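# Retract a sealant gun's rod while pressing its thumb plate

## Task

Draw the sealant gun's rod back as far as it will go. The rod only moves backward while its small thumb plate, located just behind the handle, is held pushed toward the front of the gun. The gun must never enter or pass above the marked areas around either arm's base, or the task fails. At the end the gun must lie on the table and not on another object, and the result must hold without the robot holding it. Release the gun and move the grippers away, and knock nothing off the table. Finally, declare the task complete by ending the scene, or it counts as failed.

## Robot and tools

Robot: two 6-joint arms, left_arm and right_arm, each with a parallel two-finger gripper. Their bases sit in the scene frame at left_arm (-0.011, +0.332, 0) m, quat_wxyz (+0.998, 0, 0, +0.066), and right_arm (+0.032, -0.368, 0) m, quat_wxyz (+1.000, 0, 0, -0.010). The names are labels only, not sides of any image.

Scene frame: origin on the table top midway between the arms, +z up, +x out across the table, left_arm on the +y side. The fingers of a gripper extend along its own +z axis and close along its y axis. The reported hand point is between the finger pads, roughly 1 cm short of the tips. Reported hand positions can be somewhat wrong, especially when the arm is stretched far.

execute_actions takes "actions", a list holding zero or one item, plus optional "pictures" (true/false). An empty list moves nothing and just reports the state. A wait is {"steps": N} with N up to 300 control steps (1/30 s each), counted from the previous result, and it sends no command. A motion is {"rows": [...], "steps": N}, N up to 15 (default 15). Each row is applied for one step; if rows run out, the last one repeats. A refused call does nothing at all.

Each row is one list of 14 numbers, each in [-1, 1], always for both arms: left_arm waist, shoulder, elbow, wrist pitch, wrist yaw, wrist roll, opening; then the same seven for right_arm. The six joint numbers are offsets, not targets: they are added to that arm's joint angles in the most recent result that printed them (or, before any such result and for later calls in the same reply, to where the arm is when the action begins). They are not relative to the previous row. Scale: 1.0 equals 1.202 rad for waist, 1.258 shoulder, 1.238 elbow, 2.073 wrist pitch, 2.022 wrist yaw and 2.022 wrist roll. Joint ranges in rad: waist -2.618 to 3.054, shoulder 0.000 to 3.142, elbow 0.000 to 3.142, wrist pitch -1.571 to 1.571, wrist yaw -1.571 to 1.571, wrist roll -2.094 to 2.094. The true ends may differ by up to 0.036 rad; asking more than 0.036 rad beyond a stated end gets the call refused, and a request beyond the real end is clipped there, reported as "joint sent to its limit" (possibly about an earlier action still running). Lack of that message does not prove more travel exists.

The opening number is absolute, not an offset: +1 fully open (pads 0.094 m apart), -1 closed. Between the extremes the fingers go to where grip_measured would read the value you give. To keep hold of something, command roughly 0.03 below its grip_measured; a smaller margin squeezes less. Pad force tops out near 50 to 62 N (lower on some grippers, and less on parts under about 2 mm thick); first contact can spike higher. Each gripper's reading may be off by about 1 mm, consistently within a scene.

Motion limits: each joint's target is kept within a lead of its measured angle (waist 0.202 rad, shoulder 0.258, elbow 0.238, wrist pitch 0.573, wrist yaw and roll 0.522), and if the targets would move the hand more than 70 mm away from where it is, they are all scaled down. Big offsets therefore take several steps. Sending all zeros is not a pause: it pulls the arm back to the reference angles, and an arm under gravity can droop a little each action. To hold an arm steady, put the corrective offsets toward the desired angles in the first call of a reply and zeros afterward, enlarging the correction when a joint keeps lagging.

Between calls the arms keep chasing the last row's target, including while you think or wait; the simulation runs on as you compose. They give up once everything is nearly still (slow or blocked counts) or a step is HELD; fingers still in motion finish moving. Only a new action pushes further.

Result lines: the state line gives each gripper's position (m) and quat_wxyz in the scene frame. Joint positions and Joint velocities list each arm's six joints (rad, rad/s) then pad gap (m, m/s). grip_measured is the opening on the command scale. HELD marks steps where some of your row was not sent. "joint command not followed" means the clearance check altered or blocked joint targets; the rest of the row still ran. MOTOR HOT appears from 75 °C; at 90 °C that arm halts for 10 s, and at 100 °C it goes limp and drops until cooled, both shown as OVER-TEMPERATURE FAULT. Holding loads builds heat, so avoid long static strain.

Cameras: cam_high, cam_low, cam_left_wrist, cam_right_wrist, each 504x504, returned in that order unless pictures is false. zoom_image takes "camera" and "region" [x0, y0, x1, y1] in that image's pixels, origin top-left, at most 504 by 504, and gives a closer look at the latest frame. read_manual returns only licence text and moves nothing. finished_scene takes "scene", the number of the current scene, ends it irreversibly and reports success; this is how completion is declared. Replying without a tool call ends everything.

Avoid: the gun entering or crossing the base zones, anything leaving the table, the gun left on other objects, drops, slips, slamming, hard shoves, and the arms striking or pressing on each other. A loose object may occasionally be nudged by an outside push. Release and withdraw before ending.

Each tool is called after "Call:" as name([rows], argument=value, ...), one row to a line, values as JSON.

## Session

Call:
execute_actions(actions=[])

Scene clock: 0.00 s of 4050.00 s.
left_arm: end_effector_position=(+0.4121, +0.5894, +0.1370) grip_measured=+1.000 end_effector_quat_wxyz=(+0.280, -0.537, +0.769, +0.203) | right_arm: end_effector_position=(+0.3912, -0.0132, +0.3232) grip_measured=+1.000 end_effector_quat_wxyz=(+0.054, +0.278, +0.868, +0.409)
Joint positions: left_arm=[ 0.232  1.991  1.649 -0.727 -0.521 -0.718  0.094] | right_arm=[ 0.677  1.931  2.207 -1.055 -0.349  1.423  0.094]
Joint velocities: left_arm=[ 0.022  0.002 -0.012 -0.022 -0.066 -0.066  0.   ] | right_arm=[-0.007 -0.007  0.007 -0.051 -0.022  0.037  0.   ]

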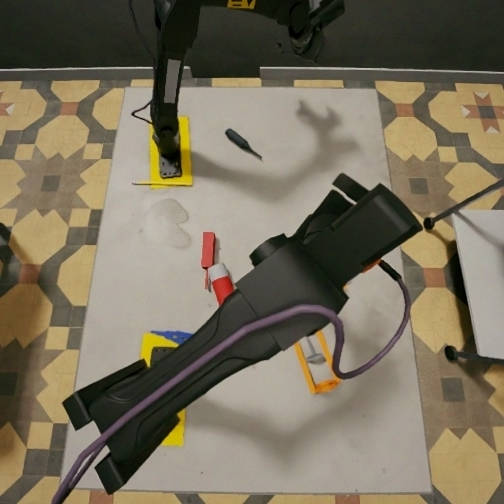

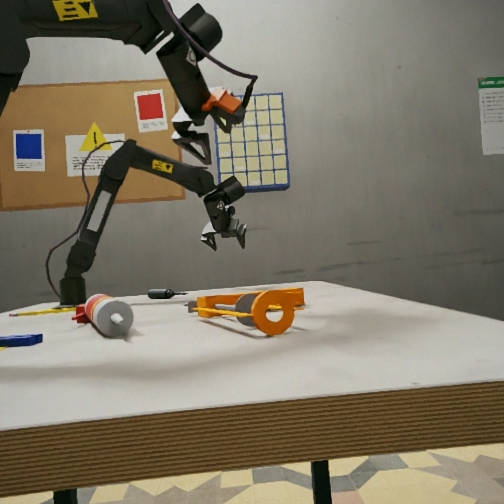

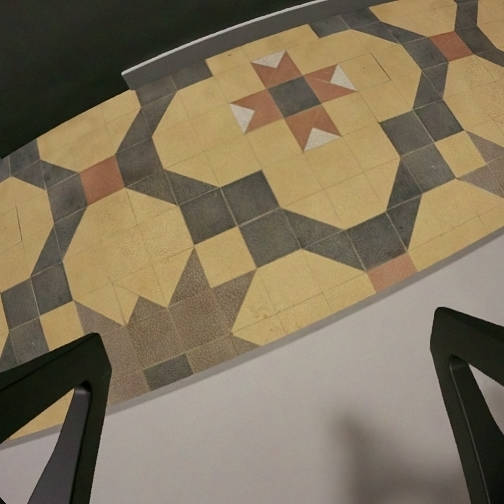

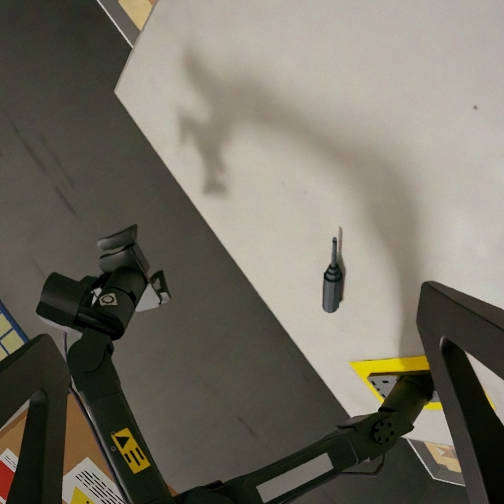

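Swinging the right arm aside to see the gun.

Call:
execute_actions([
  {"rows":[[0,0,0,0,0,0,1,-1,-0.2,-0.2,0,0.17,-0.7,1]],"steps":15},
], pictures=false)

Call:
execute_actions([
  {"steps":30},
])

Call:
zoom_image(camera="cam_high", region=[200, 180, 440, 420])

Scene clock: 5.13 s of 4050.00 s.
left_arm: end_effector_position=(+0.4121, +0.5894, +0.1370) grip_measured=+1.000 end_effector_quat_wxyz=(+0.280, -0.537, +0.769, +0.203) | right_arm: end_effector_position=(+0.4844, -0.3384, +0.3354) grip_measured=+1.000 end_effector_quat_wxyz=(+0.376, +0.175, +0.902, +0.122)
Joint positions: left_arm=[ 0.232  1.991  1.649 -0.727 -0.521 -0.718  0.094] | right_arm=[ 0.062  1.705  1.989 -1.045 -0.058  0.45   0.094]
Joint velocities: left_arm=[ 0.012  0.002  0.002 -0.037  0.037  0.051  0.   ] | right_arm=[-1.59   0.007 -0.066 -0.066  0.168 -2.264  0.   ]
Steps of this call (steps 1 to 90: nothing new was sent; then 1.63 s passed at rest; steps 91 to 105: all 15 steps of this action). Readings (joint positions):
91: left_arm=[0.232 1.991 1.649 -0.727 -0.521 -0.718] | right_arm=[0.671 1.916 2.185 -1.043 -0.331 1.386]
92: left_arm=[0.232 1.991 1.649 -0.727 -0.521 -0.718] | right_arm=[0.658 1.887 2.139 -1.036 -0.302 1.333]
94: left_arm=[0.232 1.991 1.649 -0.727 -0.521 -0.718] | right_arm=[0.603 1.830 2.068 -1.045 -0.247 1.224]
98: left_arm=[0.232 1.991 1.649 -0.727 -0.521 -0.718] | right_arm=[0.435 1.747 2.008 -1.046 -0.152 0.974]
105: the state above

Scene clock: 6.13 s of 4050.00 s.
left_arm: end_effector_position=(+0.4121, +0.5894, +0.1370) grip_measured=+1.000 end_effector_quat_wxyz=(+0.280, -0.537, +0.769, +0.203) | right_arm: end_effector_position=(+0.4168, -0.6051, +0.3330) grip_measured=+1.000 end_effector_quat_wxyz=(+0.377, +0.259, +0.883, -0.104)
Joint positions: left_arm=[ 0.232  1.991  1.649 -0.727 -0.521 -0.718  0.094] | right_arm=[-0.533  1.699  1.978 -1.045  0.     0.016  0.094]
Joint velocities: left_arm=[ 0.002  0.007 -0.002  0.022 -0.007  0.007  0.   ] | right_arm=[ 0.007 -0.007  0.007  0.007 -0.051 -0.037  0.   ]
Steps of this call (steps 1 to 30: the robot went on to your last target). Readings (joint positions):
1: left_arm=[0.232 1.991 1.649 -0.727 -0.521 -0.718] | right_arm=[0.004 1.705 1.986 -1.045 -0.051 0.379]
2: left_arm=[0.232 1.991 1.649 -0.727 -0.521 -0.718] | right_arm=[-0.053 1.705 1.983 -1.045 -0.045 0.319]
4: left_arm=[0.232 1.991 1.649 -0.727 -0.521 -0.718] | right_arm=[-0.170 1.705 1.979 -1.045 -0.036 0.227]
8: left_arm=[0.232 1.991 1.649 -0.727 -0.521 -0.718] | right_arm=[-0.408 1.705 1.978 -1.045 -0.024 0.114]
30: the state above

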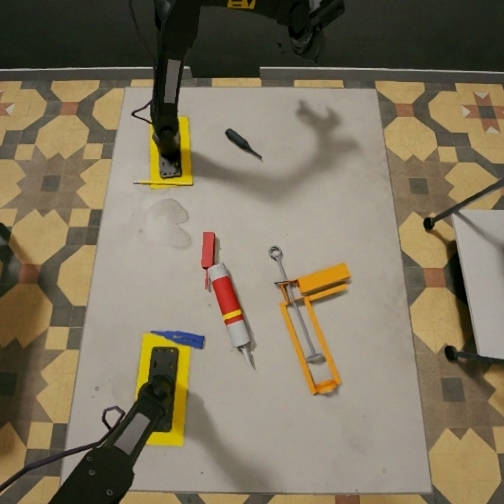

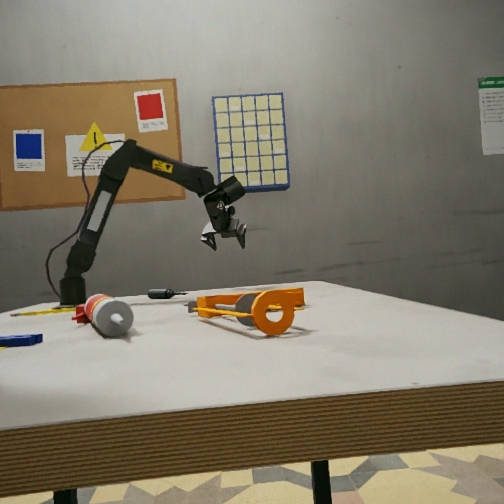

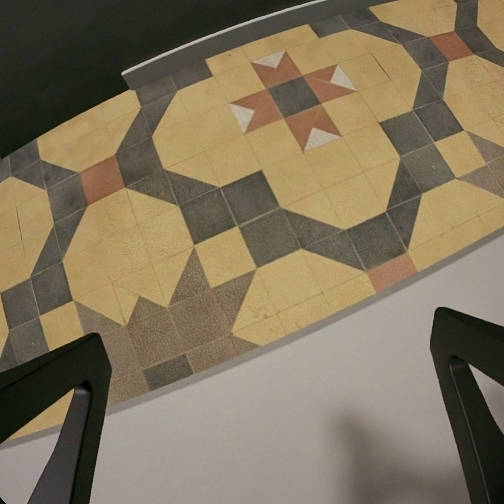

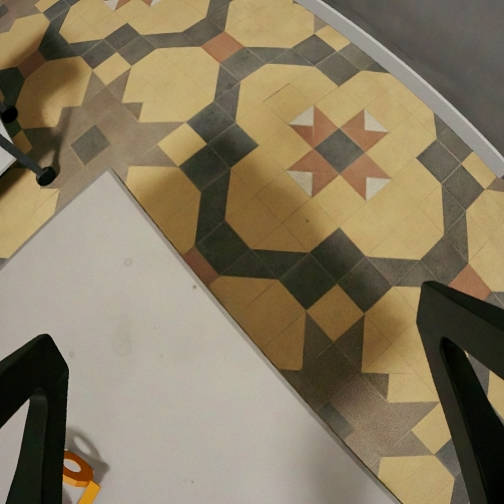

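Region (200, 180, 440, 420) of cam_high's 504x504 image, scaled by 2.100, with more detail than that image has.

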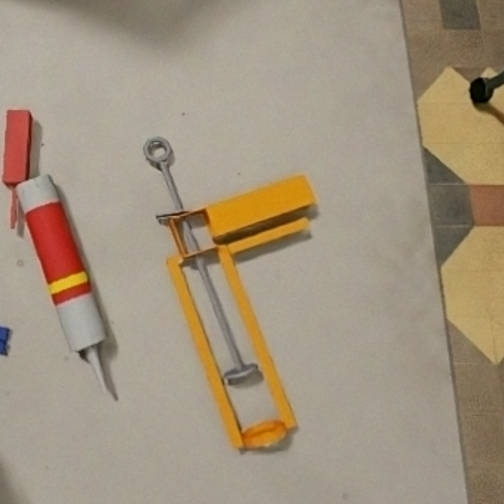

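Call:
execute_actions([
  {"rows":[[0,0,0,0,0.25,0.5,1,1,0.43,0.09,-0.2,0,0.165,1]],"steps":15},
], pictures=false)

Call:
execute_actions([
  {"steps":12},
], pictures=false)

Scene clock: 28.17 s of 4050.00 s.
left_arm: end_effector_position=(+0.4513, +0.5192, +0.1157) grip_measured=+1.000 end_effector_quat_wxyz=(+0.231, -0.074, +0.966, +0.092) | right_arm: end_effector_position=(+0.4744, -0.4139, +0.0866) grip_measured=+1.000 end_effector_quat_wxyz=(+0.017, +0.191, +0.981, -0.003)
Joint positions: left_arm=[ 0.235  1.993  1.649 -0.725 -0.042  0.226  0.094] | right_arm=[-0.08   2.246  2.046 -1.338  0.009  0.283  0.094]
Joint velocities: left_arm=[-0.017 -0.007 -0.002 -0.051  0.095  0.403  0.   ] | right_arm=[ 1.263  0.745  0.017 -0.403 -0.066  0.286  0.   ]
Steps of this call (steps 1 to 15: the robot went on to your last target; steps 16 to 90: nothing new was sent; then 18.53 s passed at rest; steps 91 to 105: all 15 steps of this action). Readings (joint positions):
91: left_arm=[0.234 1.991 1.649 -0.727 -0.462 -0.650] | right_arm=[-0.524 1.713 1.989 -1.067 0.005 0.039]
92: left_arm=[0.236 1.991 1.649 -0.725 -0.373 -0.551] | right_arm=[-0.507 1.735 2.013 -1.103 0.009 0.071]
94: left_arm=[0.235 1.993 1.649 -0.725 -0.242 -0.357] | right_arm=[-0.452 1.796 2.039 -1.152 0.010 0.121]
98: left_arm=[0.235 1.993 1.649 -0.725 -0.109 -0.002] | right_arm=[-0.331 1.956 2.046 -1.230 0.009 0.194]
105: the state above

Scene clock: 28.57 s of 4050.00 s.
left_arm: end_effector_position=(+0.4522, +0.5168, +0.1156) grip_measured=+1.000 end_effector_quat_wxyz=(+0.231, -0.046, +0.968, +0.092) | right_arm: end_effector_position=(+0.4038, -0.1590, +0.0750) grip_measured=+1.000 end_effector_quat_wxyz=(-0.028, -0.090, +0.995, -0.015)
Joint positions: left_arm=[ 0.235  1.993  1.649 -0.725 -0.027  0.281  0.094] | right_arm=[ 0.532  2.274  2.046 -1.407  0.004  0.331  0.094]
Joint velocities: left_arm=[-0.002 -0.012 -0.007 -0.037 -0.037  0.125  0.   ] | right_arm=[ 1.482 -0.007 -0.007 -0.11   0.051 -0.051  0.   ]
Steps of this call (steps 1 to 12: the robot went on to your last target). Readings (joint positions):
1: left_arm=[0.235 1.993 1.649 -0.725 -0.039 0.238] | right_arm=[-0.034 2.267 2.046 -1.352 0.009 0.292]
2: left_arm=[0.235 1.993 1.649 -0.725 -0.036 0.247] | right_arm=[0.015 2.281 2.046 -1.362 0.009 0.299]
4: left_arm=[0.235 1.993 1.649 -0.725 -0.032 0.261] | right_arm=[0.115 2.288 2.046 -1.378 0.008 0.310]
8: left_arm=[0.235 1.993 1.649 -0.725 -0.029 0.275] | right_arm=[0.321 2.278 2.046 -1.397 0.005 0.324]
12: the state above

Call:
execute_actions([
  {"rows":[[0,0,0,0,0,0,1,0.14,-0.02,0.06,0,0,0,1]],"steps":15},
])

Scene clock: 34.57 s of 4050.00 s.
left_arm: end_effector_position=(+0.4523, +0.5166, +0.1156) grip_measured=+1.000 end_effector_quat_wxyz=(+0.231, -0.043, +0.968, +0.092) | right_arm: end_effector_position=(+0.3712, -0.0954, +0.0915) grip_measured=+1.000 end_effector_quat_wxyz=(-0.007, -0.167, +0.986, -0.003)
Joint positions: left_arm=[ 0.235  1.993  1.649 -0.725 -0.027  0.285  0.094] | right_arm=[ 0.695  2.261  2.091 -1.416 -0.002  0.339  0.094]
Joint velocities: left_arm=[ 0.007  0.007 -0.017  0.066  0.022 -0.007  0.   ] | right_arm=[ 0.007 -0.007 -0.017 -0.081 -0.066 -0.022  0.   ]
Steps of this call (steps 1 to 30: the robot went on to your last target; steps 31 to 90: nothing new was sent; then 2.50 s passed at rest; steps 91 to 105: all 15 steps of this action). Readings (joint positions):
91: left_arm=[0.235 1.993 1.649 -0.725 -0.027 0.285] | right_arm=[0.668 2.260 2.062 -1.446 -0.004 0.342]
92: left_arm=[0.235 1.993 1.649 -0.725 -0.027 0.285] | right_arm=[0.670 2.261 2.068 -1.442 -0.002 0.341]
94: left_arm=[0.235 1.993 1.649 -0.725 -0.027 0.285] | right_arm=[0.679 2.261 2.082 -1.432 -0.002 0.341]
98: left_arm=[0.235 1.993 1.649 -0.725 -0.027 0.285] | right_arm=[0.694 2.261 2.091 -1.419 -0.002 0.340]
105: the state above

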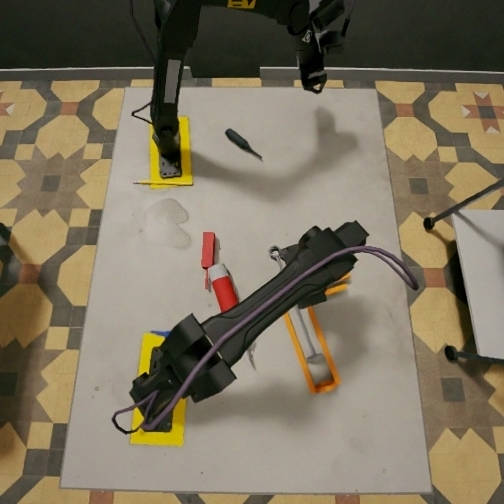

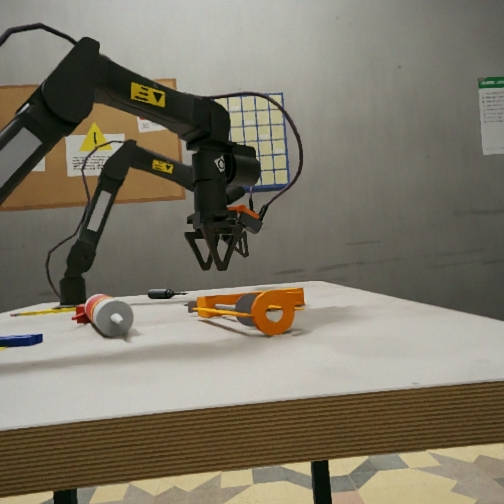

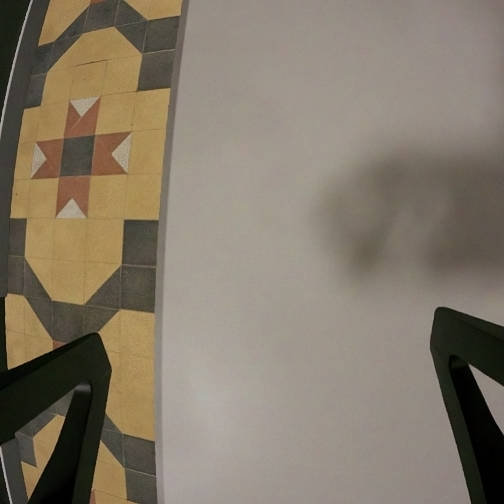

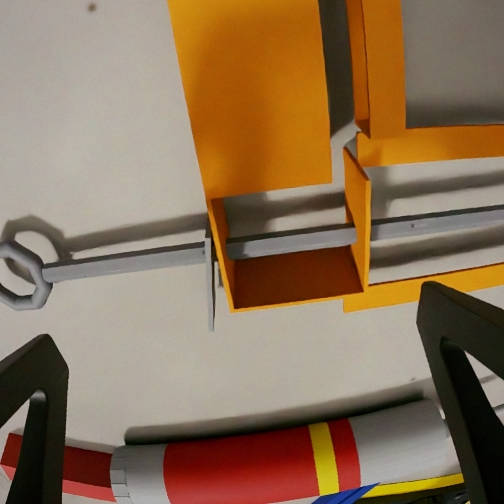

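Call:
execute_actions([
  {"rows":[[0,0,0,0,0,0,1,0.008,0.08,-0.015,0.04,0,0,0.0]],"steps":15},
])

Scene clock: 44.03 s of 4050.00 s.
left_arm: end_effector_position=(+0.4523, +0.5166, +0.1156) grip_measured=+1.000 end_effector_quat_wxyz=(+0.231, -0.043, +0.968, +0.092) | right_arm: end_effector_position=(+0.3750, -0.0922, +0.0379) grip_measured=+0.002 end_effector_quat_wxyz=(-0.039, -0.166, +0.985, -0.020)
Joint positions: left_arm=[ 0.235  1.993  1.649 -0.725 -0.027  0.285  0.094] | right_arm=[ 0.695  2.379  2.077 -1.357 -0.003  0.34   0.047]
Joint velocities: left_arm=[ 0.002  0.012 -0.002  0.022  0.007  0.037  0.   ] | right_arm=[ 0.007 -0.002 -0.012 -0.007 -0.022 -0.081  0.001]
Steps of this call (steps 1 to 15: the robot went on to your last target; steps 16 to 90: nothing new was sent; then 5.97 s passed at rest; steps 91 to 105: all 15 steps of this action). Readings (joint positions):
91: left_arm=[0.235 1.993 1.649 -0.725 -0.027 0.285] | right_arm=[0.695 2.269 2.091 -1.413 -0.002 0.339]
92: left_arm=[0.235 1.993 1.649 -0.725 -0.027 0.285] | right_arm=[0.695 2.278 2.091 -1.399 -0.002 0.339]
94: left_arm=[0.235 1.993 1.649 -0.725 -0.027 0.285] | right_arm=[0.695 2.317 2.091 -1.376 -0.002 0.339]
98: left_arm=[0.235 1.993 1.649 -0.725 -0.027 0.285] | right_arm=[0.695 2.377 2.081 -1.358 -0.003 0.340]
105: the state above

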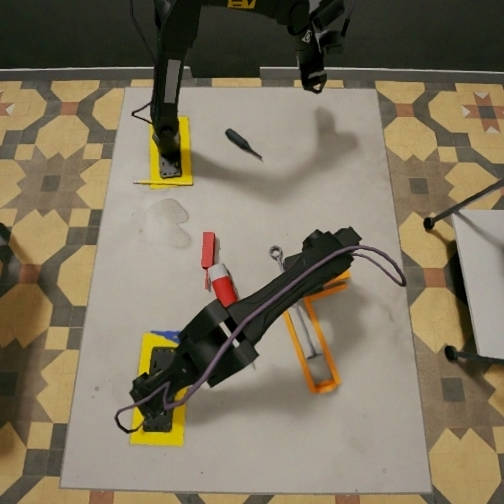

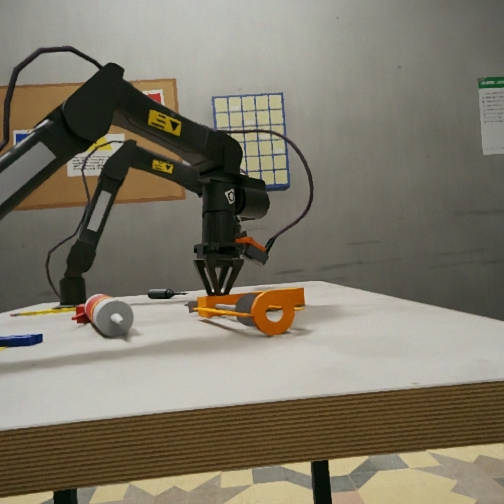

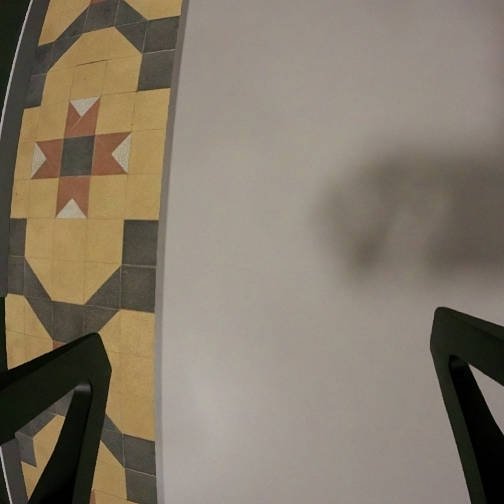

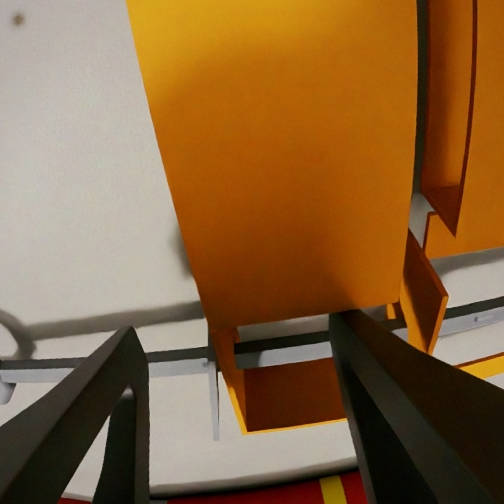

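Call:
execute_actions([
  {"rows":[[-0.5,0,0.083,-0.1,0,0.55,1,0,0,-0.04,0.02,0,0,0.0],[-0.5,0,0.083,-0.1,0,0.55,1,0,0,-0.04,0.02,0,0,0.0],[-0.5,0,0.083,-0.1,0,0.55,1,0,0,-0.04,0.02,0,0,0.0],[-0.5,0,0.083,-0.1,0,0.55,1,0,0,-0.04,0.02,0,0,0.0],[-0.5,0,0.083,-0.1,0,0.55,1,0,0,-0.04,0.02,0,0,0.0],[-0.5,0,0.083,-0.1,0,0.55,1,0,0,-0.04,0.02,0,0,0.0],[-0.5,0,0.083,-0.1,0,0.55,1,0,0,-0.04,0.02,0,0,0.0],[-0.5,0,0.083,-0.1,0,0.55,1,0,0,-0.04,0.02,0,0,0.0],[-0.5,0,0.083,-0.1,0,0.55,1,0,0,-0.04,0.02,0,0,-1]],"steps":15},
], pictures=false)

Call:
execute_actions([
  {"steps":15},
])

Scene clock: 59.10 s of 4050.00 s.
left_arm: end_effector_position=(+0.4550, +0.2156, +0.1205) grip_measured=+1.000 end_effector_quat_wxyz=(+0.173, +0.667, +0.717, +0.108) | right_arm: end_effector_position=(+0.3718, -0.0935, +0.0300) grip_measured=-0.892 end_effector_quat_wxyz=(-0.044, -0.166, +0.985, -0.022)
Joint positions: left_arm=[-0.389  1.996  1.713 -0.877 -0.026  1.248  0.094] | right_arm=[ 0.696  2.378  2.044 -1.334 -0.005  0.34   0.005]
Joint velocities: left_arm=[-0.73   0.002 -0.007 -0.183  0.168  0.974  0.   ] | right_arm=[-0.012 -0.002 -0.002  0.037  0.037 -0.007  0.001]
Steps of this call (steps 1 to 15: the robot went on to your last target; steps 16 to 90: nothing new was sent; then 11.57 s passed at rest; steps 91 to 105: all 15 steps of this action). Readings (joint positions):
91: left_arm=[0.224 1.993 1.657 -0.741 -0.033 0.335] | right_arm=[0.695 2.379 2.073 -1.355 -0.003 0.340]
92: left_arm=[0.206 1.996 1.669 -0.768 -0.041 0.408] | right_arm=[0.695 2.378 2.066 -1.350 -0.003 0.340]
94: left_arm=[0.135 1.996 1.689 -0.804 -0.044 0.551] | right_arm=[0.695 2.378 2.052 -1.344 -0.003 0.340]
98: left_arm=[-0.058 1.996 1.711 -0.837 -0.043 0.842] | right_arm=[0.695 2.378 2.044 -1.338 -0.003 0.340]
105: the state above

Scene clock: 59.60 s of 4050.00 s.
left_arm: end_effector_position=(+0.4509, +0.2275, +0.1177) grip_measured=+1.000 end_effector_quat_wxyz=(+0.152, +0.709, +0.679, +0.114) | right_arm: end_effector_position=(+0.3718, -0.0935, +0.0300) grip_measured=-0.892 end_effector_quat_wxyz=(-0.044, -0.166, +0.985, -0.022)
Joint positions: left_arm=[-0.367  1.996  1.713 -0.907 -0.026  1.386  0.094] | right_arm=[ 0.696  2.378  2.044 -1.334 -0.005  0.34   0.005]
Joint velocities: left_arm=[ 0.002 -0.022 -0.017 -0.037 -0.022  0.007  0.   ] | right_arm=[-0.017 -0.017 -0.012 -0.095 -0.007  0.022 -0.   ]
Steps of this call (steps 1 to 15: the robot went on to your last target). Readings (joint positions):
1: left_arm=[-0.407 1.996 1.713 -0.883 -0.020 1.277] | right_arm=[0.696 2.378 2.044 -1.334 -0.005 0.340]
2: left_arm=[-0.413 1.996 1.713 -0.889 -0.017 1.300] | right_arm=[0.696 2.378 2.044 -1.334 -0.005 0.340]
4: left_arm=[-0.404 1.996 1.713 -0.897 -0.016 1.333] | right_arm=[0.696 2.378 2.044 -1.334 -0.005 0.340]
8: left_arm=[-0.372 1.996 1.713 -0.903 -0.022 1.367] | right_arm=[0.696 2.378 2.044 -1.334 -0.005 0.340]
15: the state above

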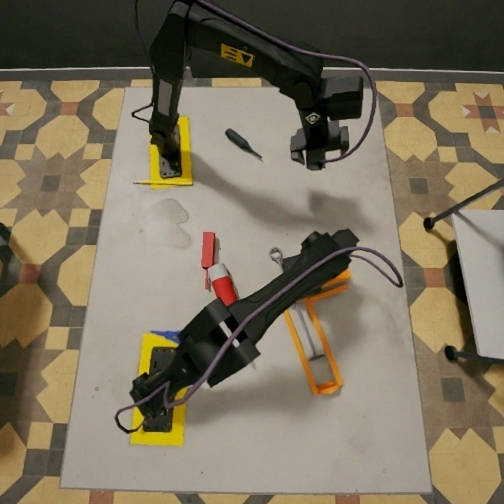

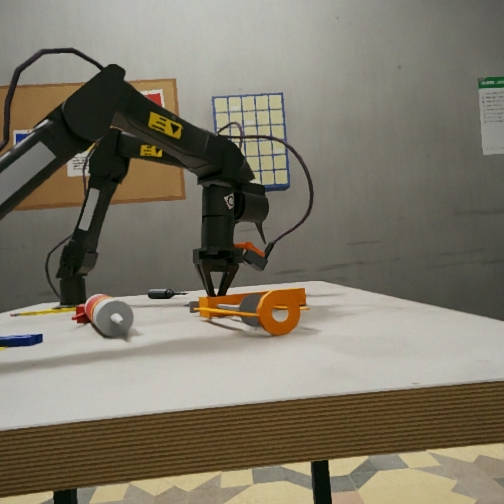

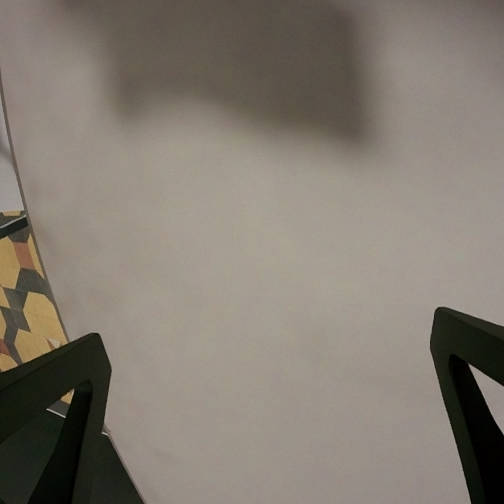

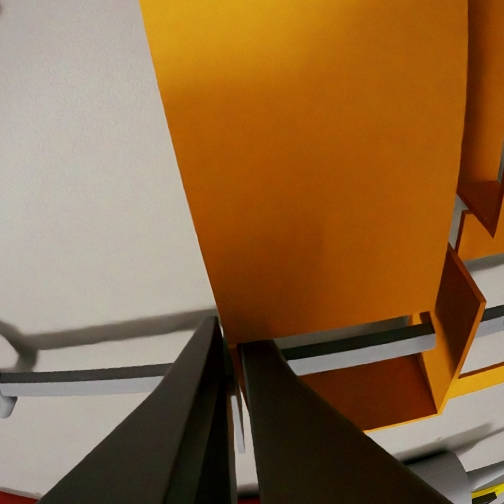

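Call:
execute_actions([
  {"rows":[[-0.35,0.04,0.03,0,0,0,1,0,0,0,0,0,0,-1]],"steps":15},
], pictures=false)

Call:
execute_actions([
  {"steps":12},
])

Scene clock: 68.60 s of 4050.00 s.
left_arm: end_effector_position=(+0.3551, +0.0317, +0.0934) grip_measured=+1.000 end_effector_quat_wxyz=(+0.151, +0.852, +0.498, +0.064) | right_arm: end_effector_position=(+0.3718, -0.0935, +0.0300) grip_measured=-0.892 end_effector_quat_wxyz=(-0.044, -0.166, +0.985, -0.022)
Joint positions: left_arm=[-0.829  2.05   1.713 -0.904 -0.018  1.39   0.094] | right_arm=[ 0.696  2.378  2.044 -1.334 -0.005  0.34   0.005]
Joint velocities: left_arm=[ 0.203 -0.037 -0.002 -0.037  0.007 -0.022  0.   ] | right_arm=[-0.007 -0.017 -0.002 -0.007 -0.037  0.051 -0.001]
Steps of this call (steps 1 to 15: the robot went on to your last target; steps 16 to 90: nothing new was sent; then 5.50 s passed at rest; steps 91 to 105: all 15 steps of this action). Readings (joint positions):
91: left_arm=[-0.378 1.999 1.713 -0.907 -0.032 1.390] | right_arm=[0.696 2.378 2.044 -1.334 -0.005 0.340]
92: left_arm=[-0.398 2.002 1.713 -0.906 -0.040 1.390] | right_arm=[0.696 2.378 2.044 -1.334 -0.005 0.340]
94: left_arm=[-0.472 2.016 1.713 -0.905 -0.044 1.390] | right_arm=[0.696 2.378 2.044 -1.334 -0.005 0.340]
98: left_arm=[-0.667 2.044 1.713 -0.904 -0.043 1.390] | right_arm=[0.696 2.378 2.044 -1.334 -0.005 0.340]
105: the state above

Scene clock: 69.00 s of 4050.00 s.
left_arm: end_effector_position=(+0.3675, +0.0476, +0.0934) grip_measured=+1.000 end_effector_quat_wxyz=(+0.149, +0.841, +0.515, +0.070) | right_arm: end_effector_position=(+0.3718, -0.0935, +0.0300) grip_measured=-0.892 end_effector_quat_wxyz=(-0.044, -0.166, +0.985, -0.022)
Joint positions: left_arm=[-0.789  2.05   1.713 -0.904 -0.025  1.39   0.094] | right_arm=[ 0.696  2.378  2.044 -1.334 -0.005  0.34   0.005]
Joint velocities: left_arm=[-0.012 -0.012 -0.002  0.007  0.007 -0.022  0.   ] | right_arm=[-0.007 -0.012 -0.007 -0.022 -0.051  0.022  0.   ]
Steps of this call (steps 1 to 12: the robot went on to your last target). Readings (joint positions):
1: left_arm=[-0.822 2.050 1.713 -0.904 -0.018 1.390] | right_arm=[0.696 2.378 2.044 -1.334 -0.005 0.340]
2: left_arm=[-0.813 2.050 1.713 -0.904 -0.019 1.390] | right_arm=[0.696 2.378 2.044 -1.334 -0.005 0.340]
4: left_arm=[-0.798 2.050 1.713 -0.904 -0.021 1.390] | right_arm=[0.696 2.378 2.044 -1.334 -0.005 0.340]
8: left_arm=[-0.789 2.050 1.713 -0.904 -0.025 1.390] | right_arm=[0.696 2.378 2.044 -1.334 -0.005 0.340]
12: the state above

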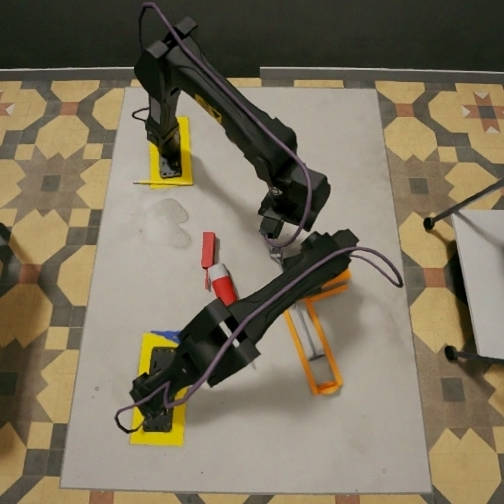

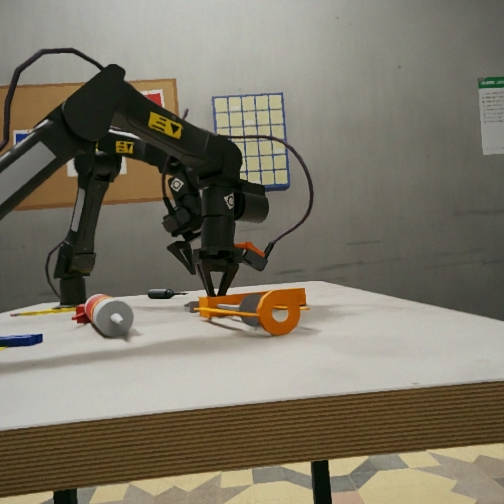

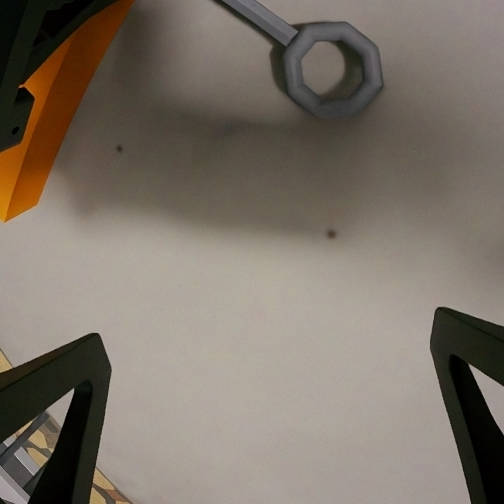

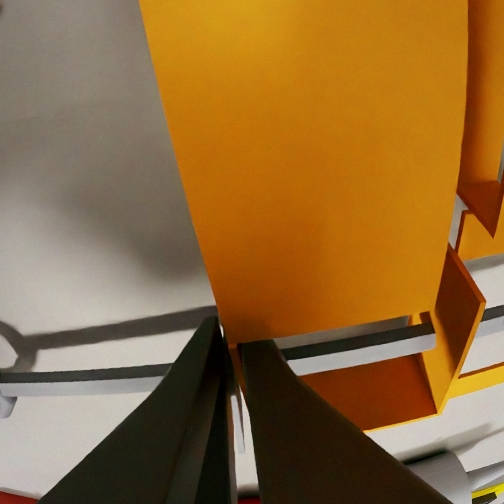

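Call:
execute_actions([
  {"rows":[[-0.115,0.005,-0.085,0.04,0,-0.04,0.5,0,0,0,0,0,0,-1]],"steps":15},
])

Scene clock: 80.23 s of 4050.00 s.
left_arm: end_effector_position=(+0.3148, +0.0030, +0.0625) grip_measured=+0.503 end_effector_quat_wxyz=(+0.137, +0.864, +0.483, +0.049) | right_arm: end_effector_position=(+0.3718, -0.0935, +0.0300) grip_measured=-0.892 end_effector_quat_wxyz=(-0.044, -0.166, +0.985, -0.022)
Joint positions: left_arm=[-0.936  2.062  1.619 -0.836 -0.025  1.323  0.071] | right_arm=[ 0.696  2.378  2.044 -1.334 -0.005  0.34   0.005]
Joint velocities: left_arm=[ 0.037  0.022 -0.007  0.037  0.007  0.066 -0.   ] | right_arm=[ 0.002 -0.012 -0.007 -0.125  0.022 -0.022 -0.   ]
Steps of this call (steps 1 to 30: the robot went on to your last target; steps 31 to 90: nothing new was sent; then 7.73 s passed at rest; steps 91 to 105: all 15 steps of this action). Readings (joint positions):
91: left_arm=[-0.799 2.050 1.702 -0.890 -0.030 1.381] | right_arm=[0.696 2.378 2.044 -1.334 -0.005 0.340]
92: left_arm=[-0.815 2.046 1.682 -0.869 -0.037 1.368] | right_arm=[0.696 2.378 2.044 -1.334 -0.005 0.340]
94: left_arm=[-0.871 2.049 1.648 -0.851 -0.038 1.350] | right_arm=[0.696 2.378 2.044 -1.334 -0.005 0.340]
98: left_arm=[-0.949 2.062 1.620 -0.848 -0.027 1.333] | right_arm=[0.696 2.378 2.044 -1.334 -0.005 0.340]
105: the state above

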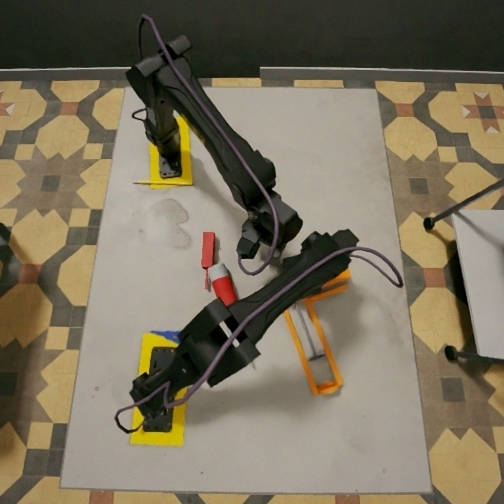

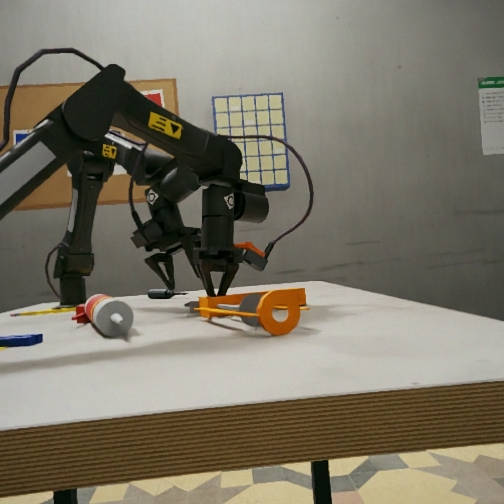

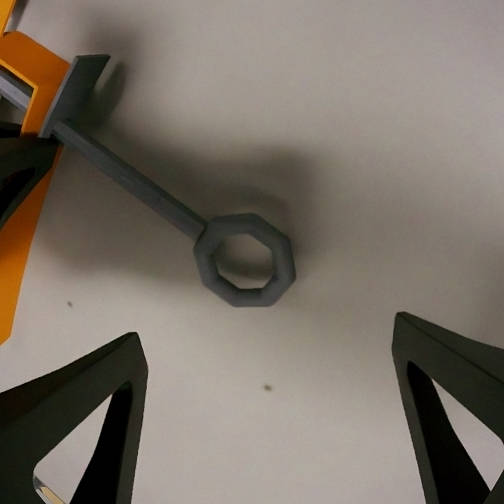

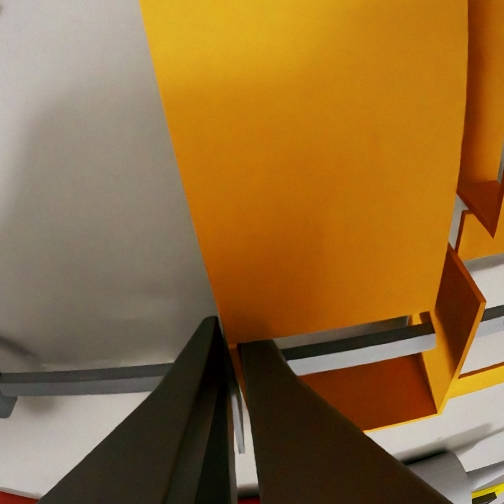

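Call:
execute_actions([
  {"rows":[[0,0.03,-0.025,0.02,0,0,0.5,0,0,0,0,0,0,-1],[0,0.03,-0.025,0.02,0,0,0.5,0,0,0,0,0,0,-1],[0,0.03,-0.025,0.02,0,0,0.5,0,0,0,0,0,0,-1],[0,0.055,-0.045,0.03,0,0,0.5,0,0,0,0,0,0,-1]],"steps":15},
])

Scene clock: 94.20 s of 4050.00 s.
left_arm: end_effector_position=(+0.3100, +0.0082, +0.0197) grip_measured=+0.503 end_effector_quat_wxyz=(+0.105, +0.867, +0.486, +0.041) | right_arm: end_effector_position=(+0.3718, -0.0935, +0.0300) grip_measured=-0.892 end_effector_quat_wxyz=(-0.044, -0.166, +0.985, -0.022)
Joint positions: left_arm=[-0.935  2.136  1.575 -0.786 -0.025  1.321  0.071] | right_arm=[ 0.696  2.378  2.044 -1.334 -0.005  0.34   0.005]
Joint velocities: left_arm=[ 0.012 -0.012 -0.012  0.066 -0.066  0.066 -0.001] | right_arm=[-0.002 -0.002 -0.017  0.051 -0.095  0.007  0.   ]
Steps of this call (steps 1 to 15: the robot went on to your last target; steps 16 to 90: nothing new was sent; then 10.47 s passed at rest; steps 91 to 105: all 15 steps of this action). Readings (joint positions):
91: left_arm=[-0.935 2.064 1.619 -0.831 -0.025 1.320] | right_arm=[0.696 2.378 2.044 -1.334 -0.005 0.340]
92: left_arm=[-0.935 2.068 1.619 -0.825 -0.025 1.320] | right_arm=[0.696 2.378 2.044 -1.334 -0.005 0.340]
94: left_arm=[-0.935 2.082 1.615 -0.811 -0.025 1.320] | right_arm=[0.696 2.378 2.044 -1.334 -0.005 0.340]
98: left_arm=[-0.935 2.121 1.588 -0.791 -0.025 1.320] | right_arm=[0.696 2.378 2.044 -1.334 -0.005 0.340]
105: the state above

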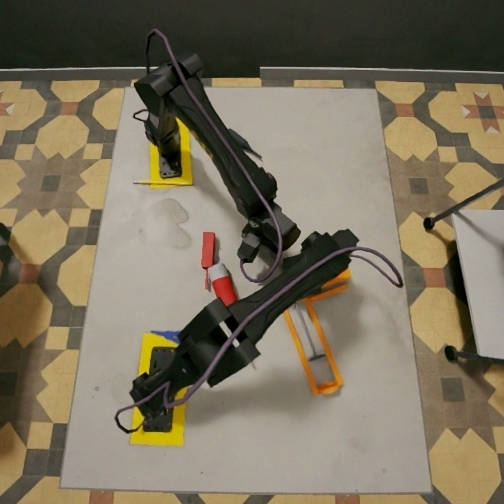

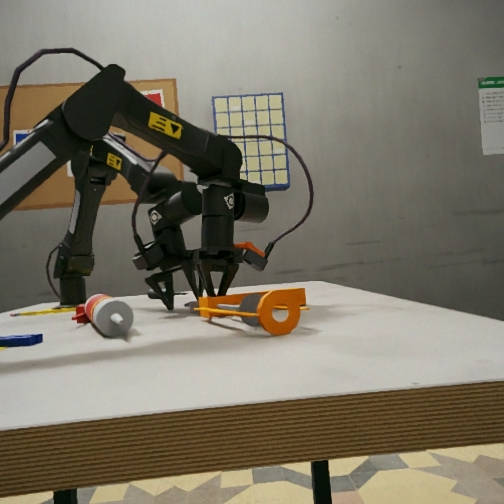

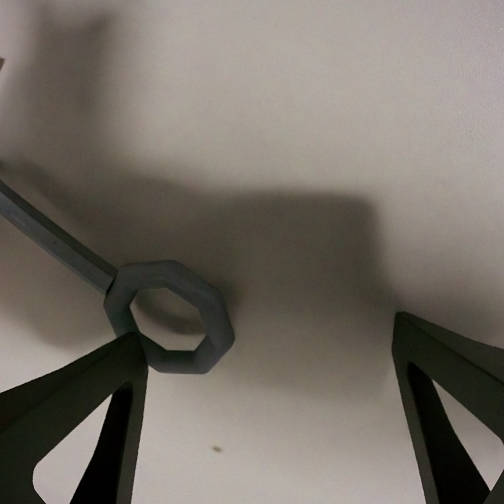

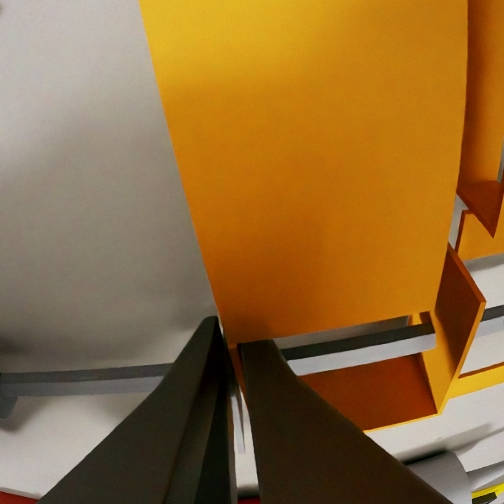

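Call:
execute_actions([
  {"rows":[[0,0,0.1,-0.02,0,0,0.5,0,0,0,0,0,0,-1],[0,0,0.11,-0.02,0,0,0.2,0,0,0,0,0,0,-1],[0,0,0.11,-0.02,0,0,-0.25,0,0,0,0,0,0,-1],[0,0,0.11,-0.02,0,0,-0.25,0,0,0,0,0,0,-1],[0,0,0.11,-0.02,0,0,-0.25,0,0,0,0,0,0,-1],[-0.012,0.02,0.11,-0.02,0,0,-0.25,0,0,0,0,0,0,-1]],"steps":15},
])

Scene clock: 104.93 s of 4050.00 s.
left_arm: end_effector_position=(+0.3303, -0.0128, +0.0466) grip_measured=-0.247 end_effector_quat_wxyz=(+0.141, +0.862, +0.484, +0.050) | right_arm: end_effector_position=(+0.3718, -0.0935, +0.0300) grip_measured=-0.892 end_effector_quat_wxyz=(-0.044, -0.166, +0.985, -0.022)
Joint positions: left_arm=[-0.935  2.154  1.694 -0.81  -0.025  1.321  0.035] | right_arm=[ 0.696  2.378  2.044 -1.334 -0.005  0.34   0.005]
Joint velocities: left_arm=[-0.002  0.007 -0.012  0.022  0.051 -0.037 -0.001] | right_arm=[-0.027 -0.002 -0.007  0.081 -0.007 -0.022 -0.001]
Steps of this call (steps 1 to 15: the robot went on to your last target; steps 16 to 90: nothing new was sent; then 7.23 s passed at rest; steps 91 to 105: all 15 steps of this action). Readings (joint positions):
91: left_arm=[-0.935 2.138 1.587 -0.795 -0.025 1.321] | right_arm=[0.696 2.378 2.044 -1.334 -0.005 0.340]
92: left_arm=[-0.935 2.145 1.611 -0.810 -0.025 1.321] | right_arm=[0.696 2.378 2.044 -1.334 -0.005 0.340]
94: left_arm=[-0.935 2.148 1.655 -0.812 -0.025 1.321] | right_arm=[0.696 2.378 2.044 -1.334 -0.005 0.340]
98: left_arm=[-0.935 2.146 1.694 -0.810 -0.025 1.321] | right_arm=[0.696 2.378 2.044 -1.334 -0.005 0.340]
105: the state above

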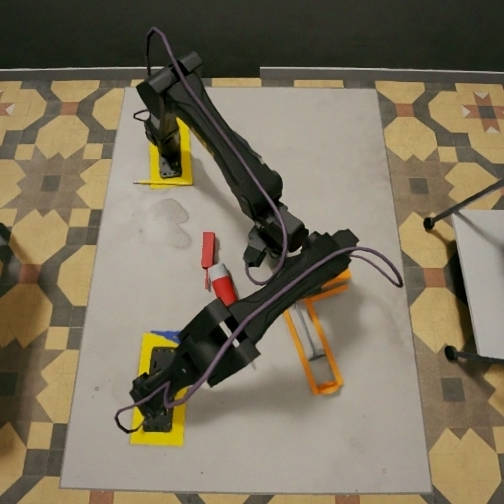

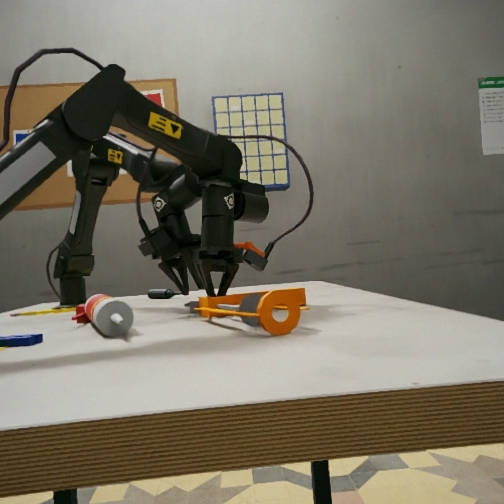

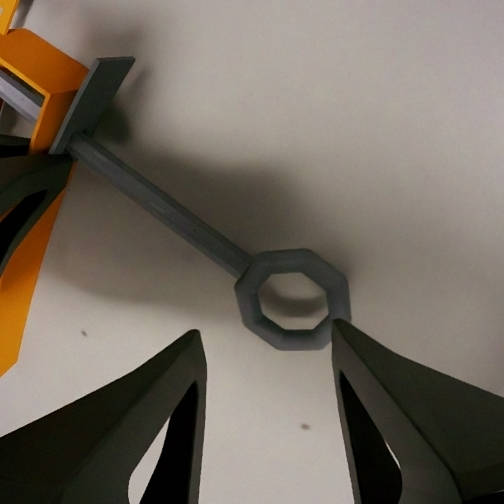

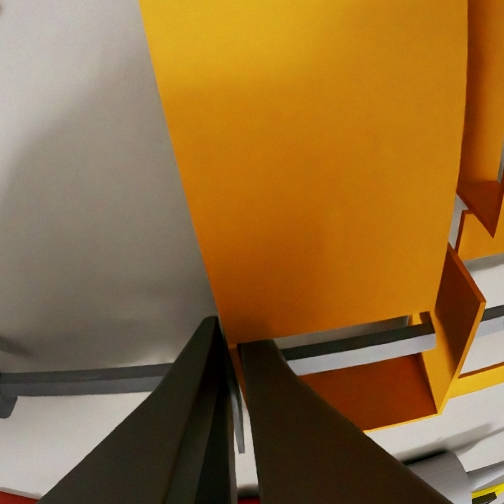

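Call:
execute_actions(actions=[])

Scene clock: 122.90 s of 4050.00 s.
left_arm: end_effector_position=(+0.3302, -0.0128, +0.0464) grip_measured=-0.247 end_effector_quat_wxyz=(+0.141, +0.862, +0.484, +0.050) | right_arm: end_effector_position=(+0.3718, -0.0935, +0.0300) grip_measured=-0.892 end_effector_quat_wxyz=(-0.044, -0.166, +0.985, -0.022)
Joint positions: left_arm=[-0.935  2.154  1.694 -0.81  -0.025  1.321  0.035] | right_arm=[ 0.696  2.378  2.044 -1.334 -0.005  0.34   0.005]
Joint velocities: left_arm=[ 0.012 -0.002  0.012 -0.022  0.022  0.007  0.   ] | right_arm=[-0.007 -0.002  0.007 -0.022  0.066  0.066  0.   ]
Steps of this call (steps 1 to 15: the robot went on to your last target; steps 16 to 90: nothing new was sent; then 14.97 s passed at rest). Readings (joint positions):
1: left_arm=[-0.935 2.154 1.694 -0.810 -0.025 1.321] | right_arm=[0.696 2.378 2.044 -1.334 -0.005 0.340]
2: left_arm=[-0.935 2.154 1.694 -0.810 -0.025 1.321] | right_arm=[0.696 2.378 2.044 -1.334 -0.005 0.340]
4: left_arm=[-0.935 2.154 1.694 -0.810 -0.025 1.321] | right_arm=[0.696 2.378 2.044 -1.334 -0.005 0.340]
8: left_arm=[-0.935 2.154 1.694 -0.810 -0.025 1.321] | right_arm=[0.696 2.378 2.044 -1.334 -0.005 0.340]
90: the state above
All arms were judged still, so your last target was given up. Only a new action makes them travel on or press farther. Fingers that are still opening or closing keep moving.

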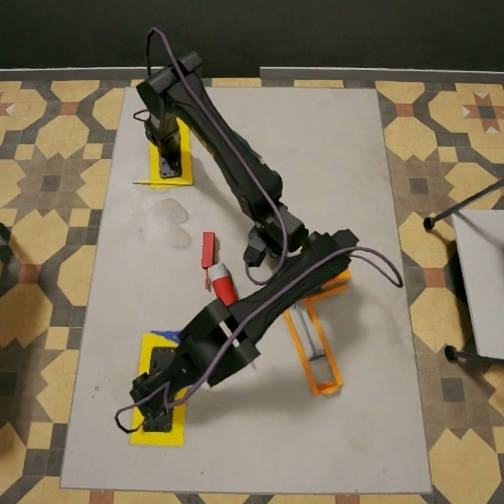

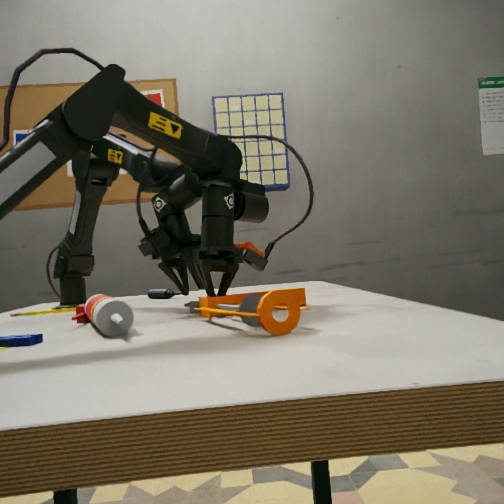

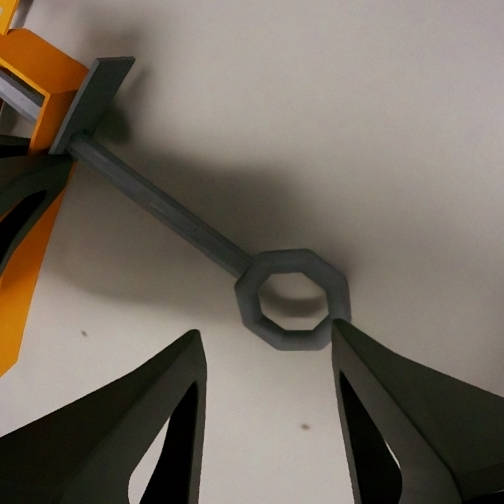

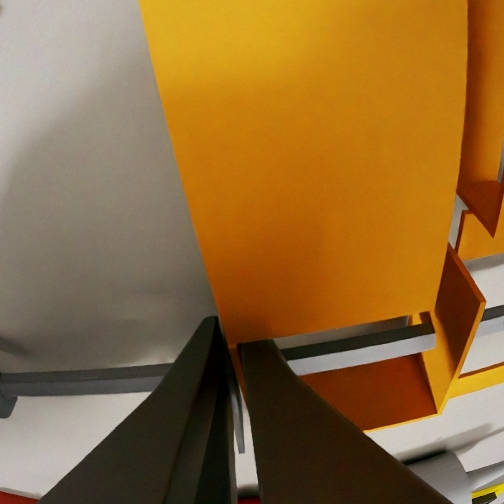

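Call:
execute_actions([
  {"rows":[[0,0.02,-0.03,-0.01,0,0,-0.25,0,0,0,0,0,0,-1],[0,0.035,-0.045,-0.015,0,0,-0.25,0,0,0,0,0,0,-1]],"steps":15},
])

Scene clock: 128.47 s of 4050.00 s.
left_arm: end_effector_position=(+0.3184, -0.0018, +0.0178) grip_measured=-0.247 end_effector_quat_wxyz=(+0.103, +0.867, +0.485, +0.038) | right_arm: end_effector_position=(+0.3725, -0.0935, +0.0300) grip_measured=-0.892 end_effector_quat_wxyz=(-0.043, -0.165, +0.985, -0.022)
Joint positions: left_arm=[-0.935  2.192  1.658 -0.819 -0.021  1.321  0.035] | right_arm=[ 0.696  2.378  2.044 -1.333 -0.003  0.343  0.005]
Joint velocities: left_arm=[ 0.002  0.007 -0.017  0.037  0.007  0.007  0.   ] | right_arm=[-0.012 -0.012  0.002 -0.022 -0.051 -0.007 -0.   ]
Steps of this call (steps 1 to 90: nothing new was sent; then 2.07 s passed at rest; steps 91 to 105: all 15 steps of this action). Readings (joint positions):
91: left_arm=[-0.935 2.156 1.693 -0.810 -0.025 1.321] | right_arm=[0.696 2.378 2.044 -1.334 -0.005 0.340]
92: left_arm=[-0.935 2.158 1.689 -0.810 -0.025 1.321] | right_arm=[0.696 2.378 2.044 -1.334 -0.005 0.340]
94: left_arm=[-0.935 2.167 1.676 -0.811 -0.025 1.321] | right_arm=[0.696 2.378 2.044 -1.334 -0.005 0.340]
98: left_arm=[-0.935 2.191 1.659 -0.814 -0.024 1.321] | right_arm=[0.696 2.378 2.044 -1.334 -0.005 0.343]
105: the state above

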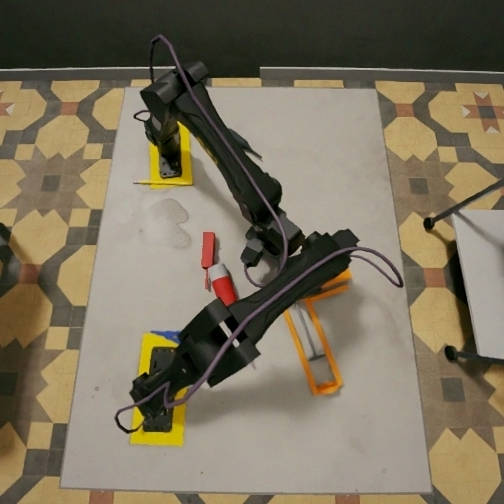

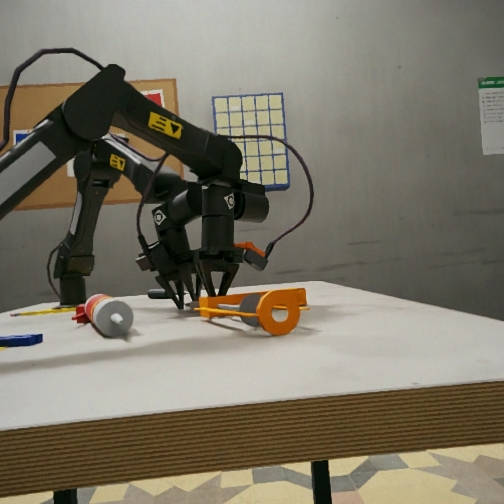

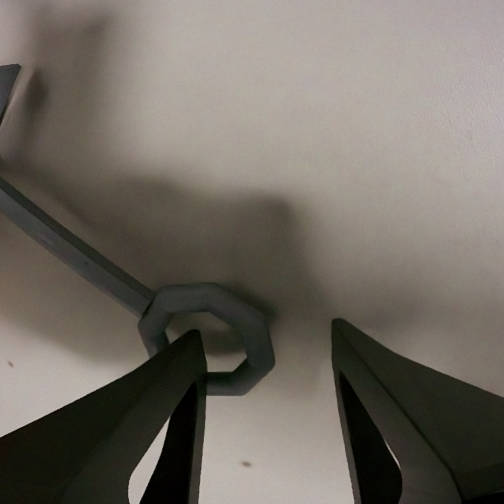

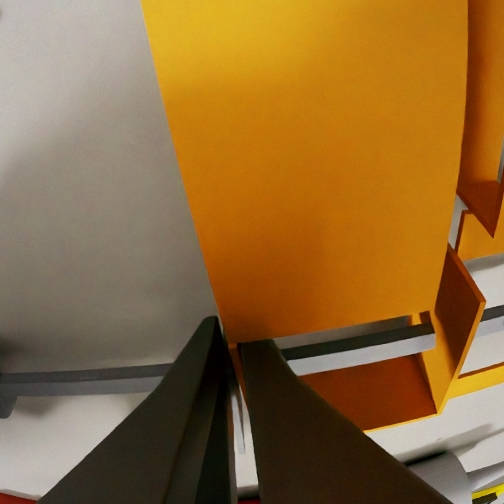

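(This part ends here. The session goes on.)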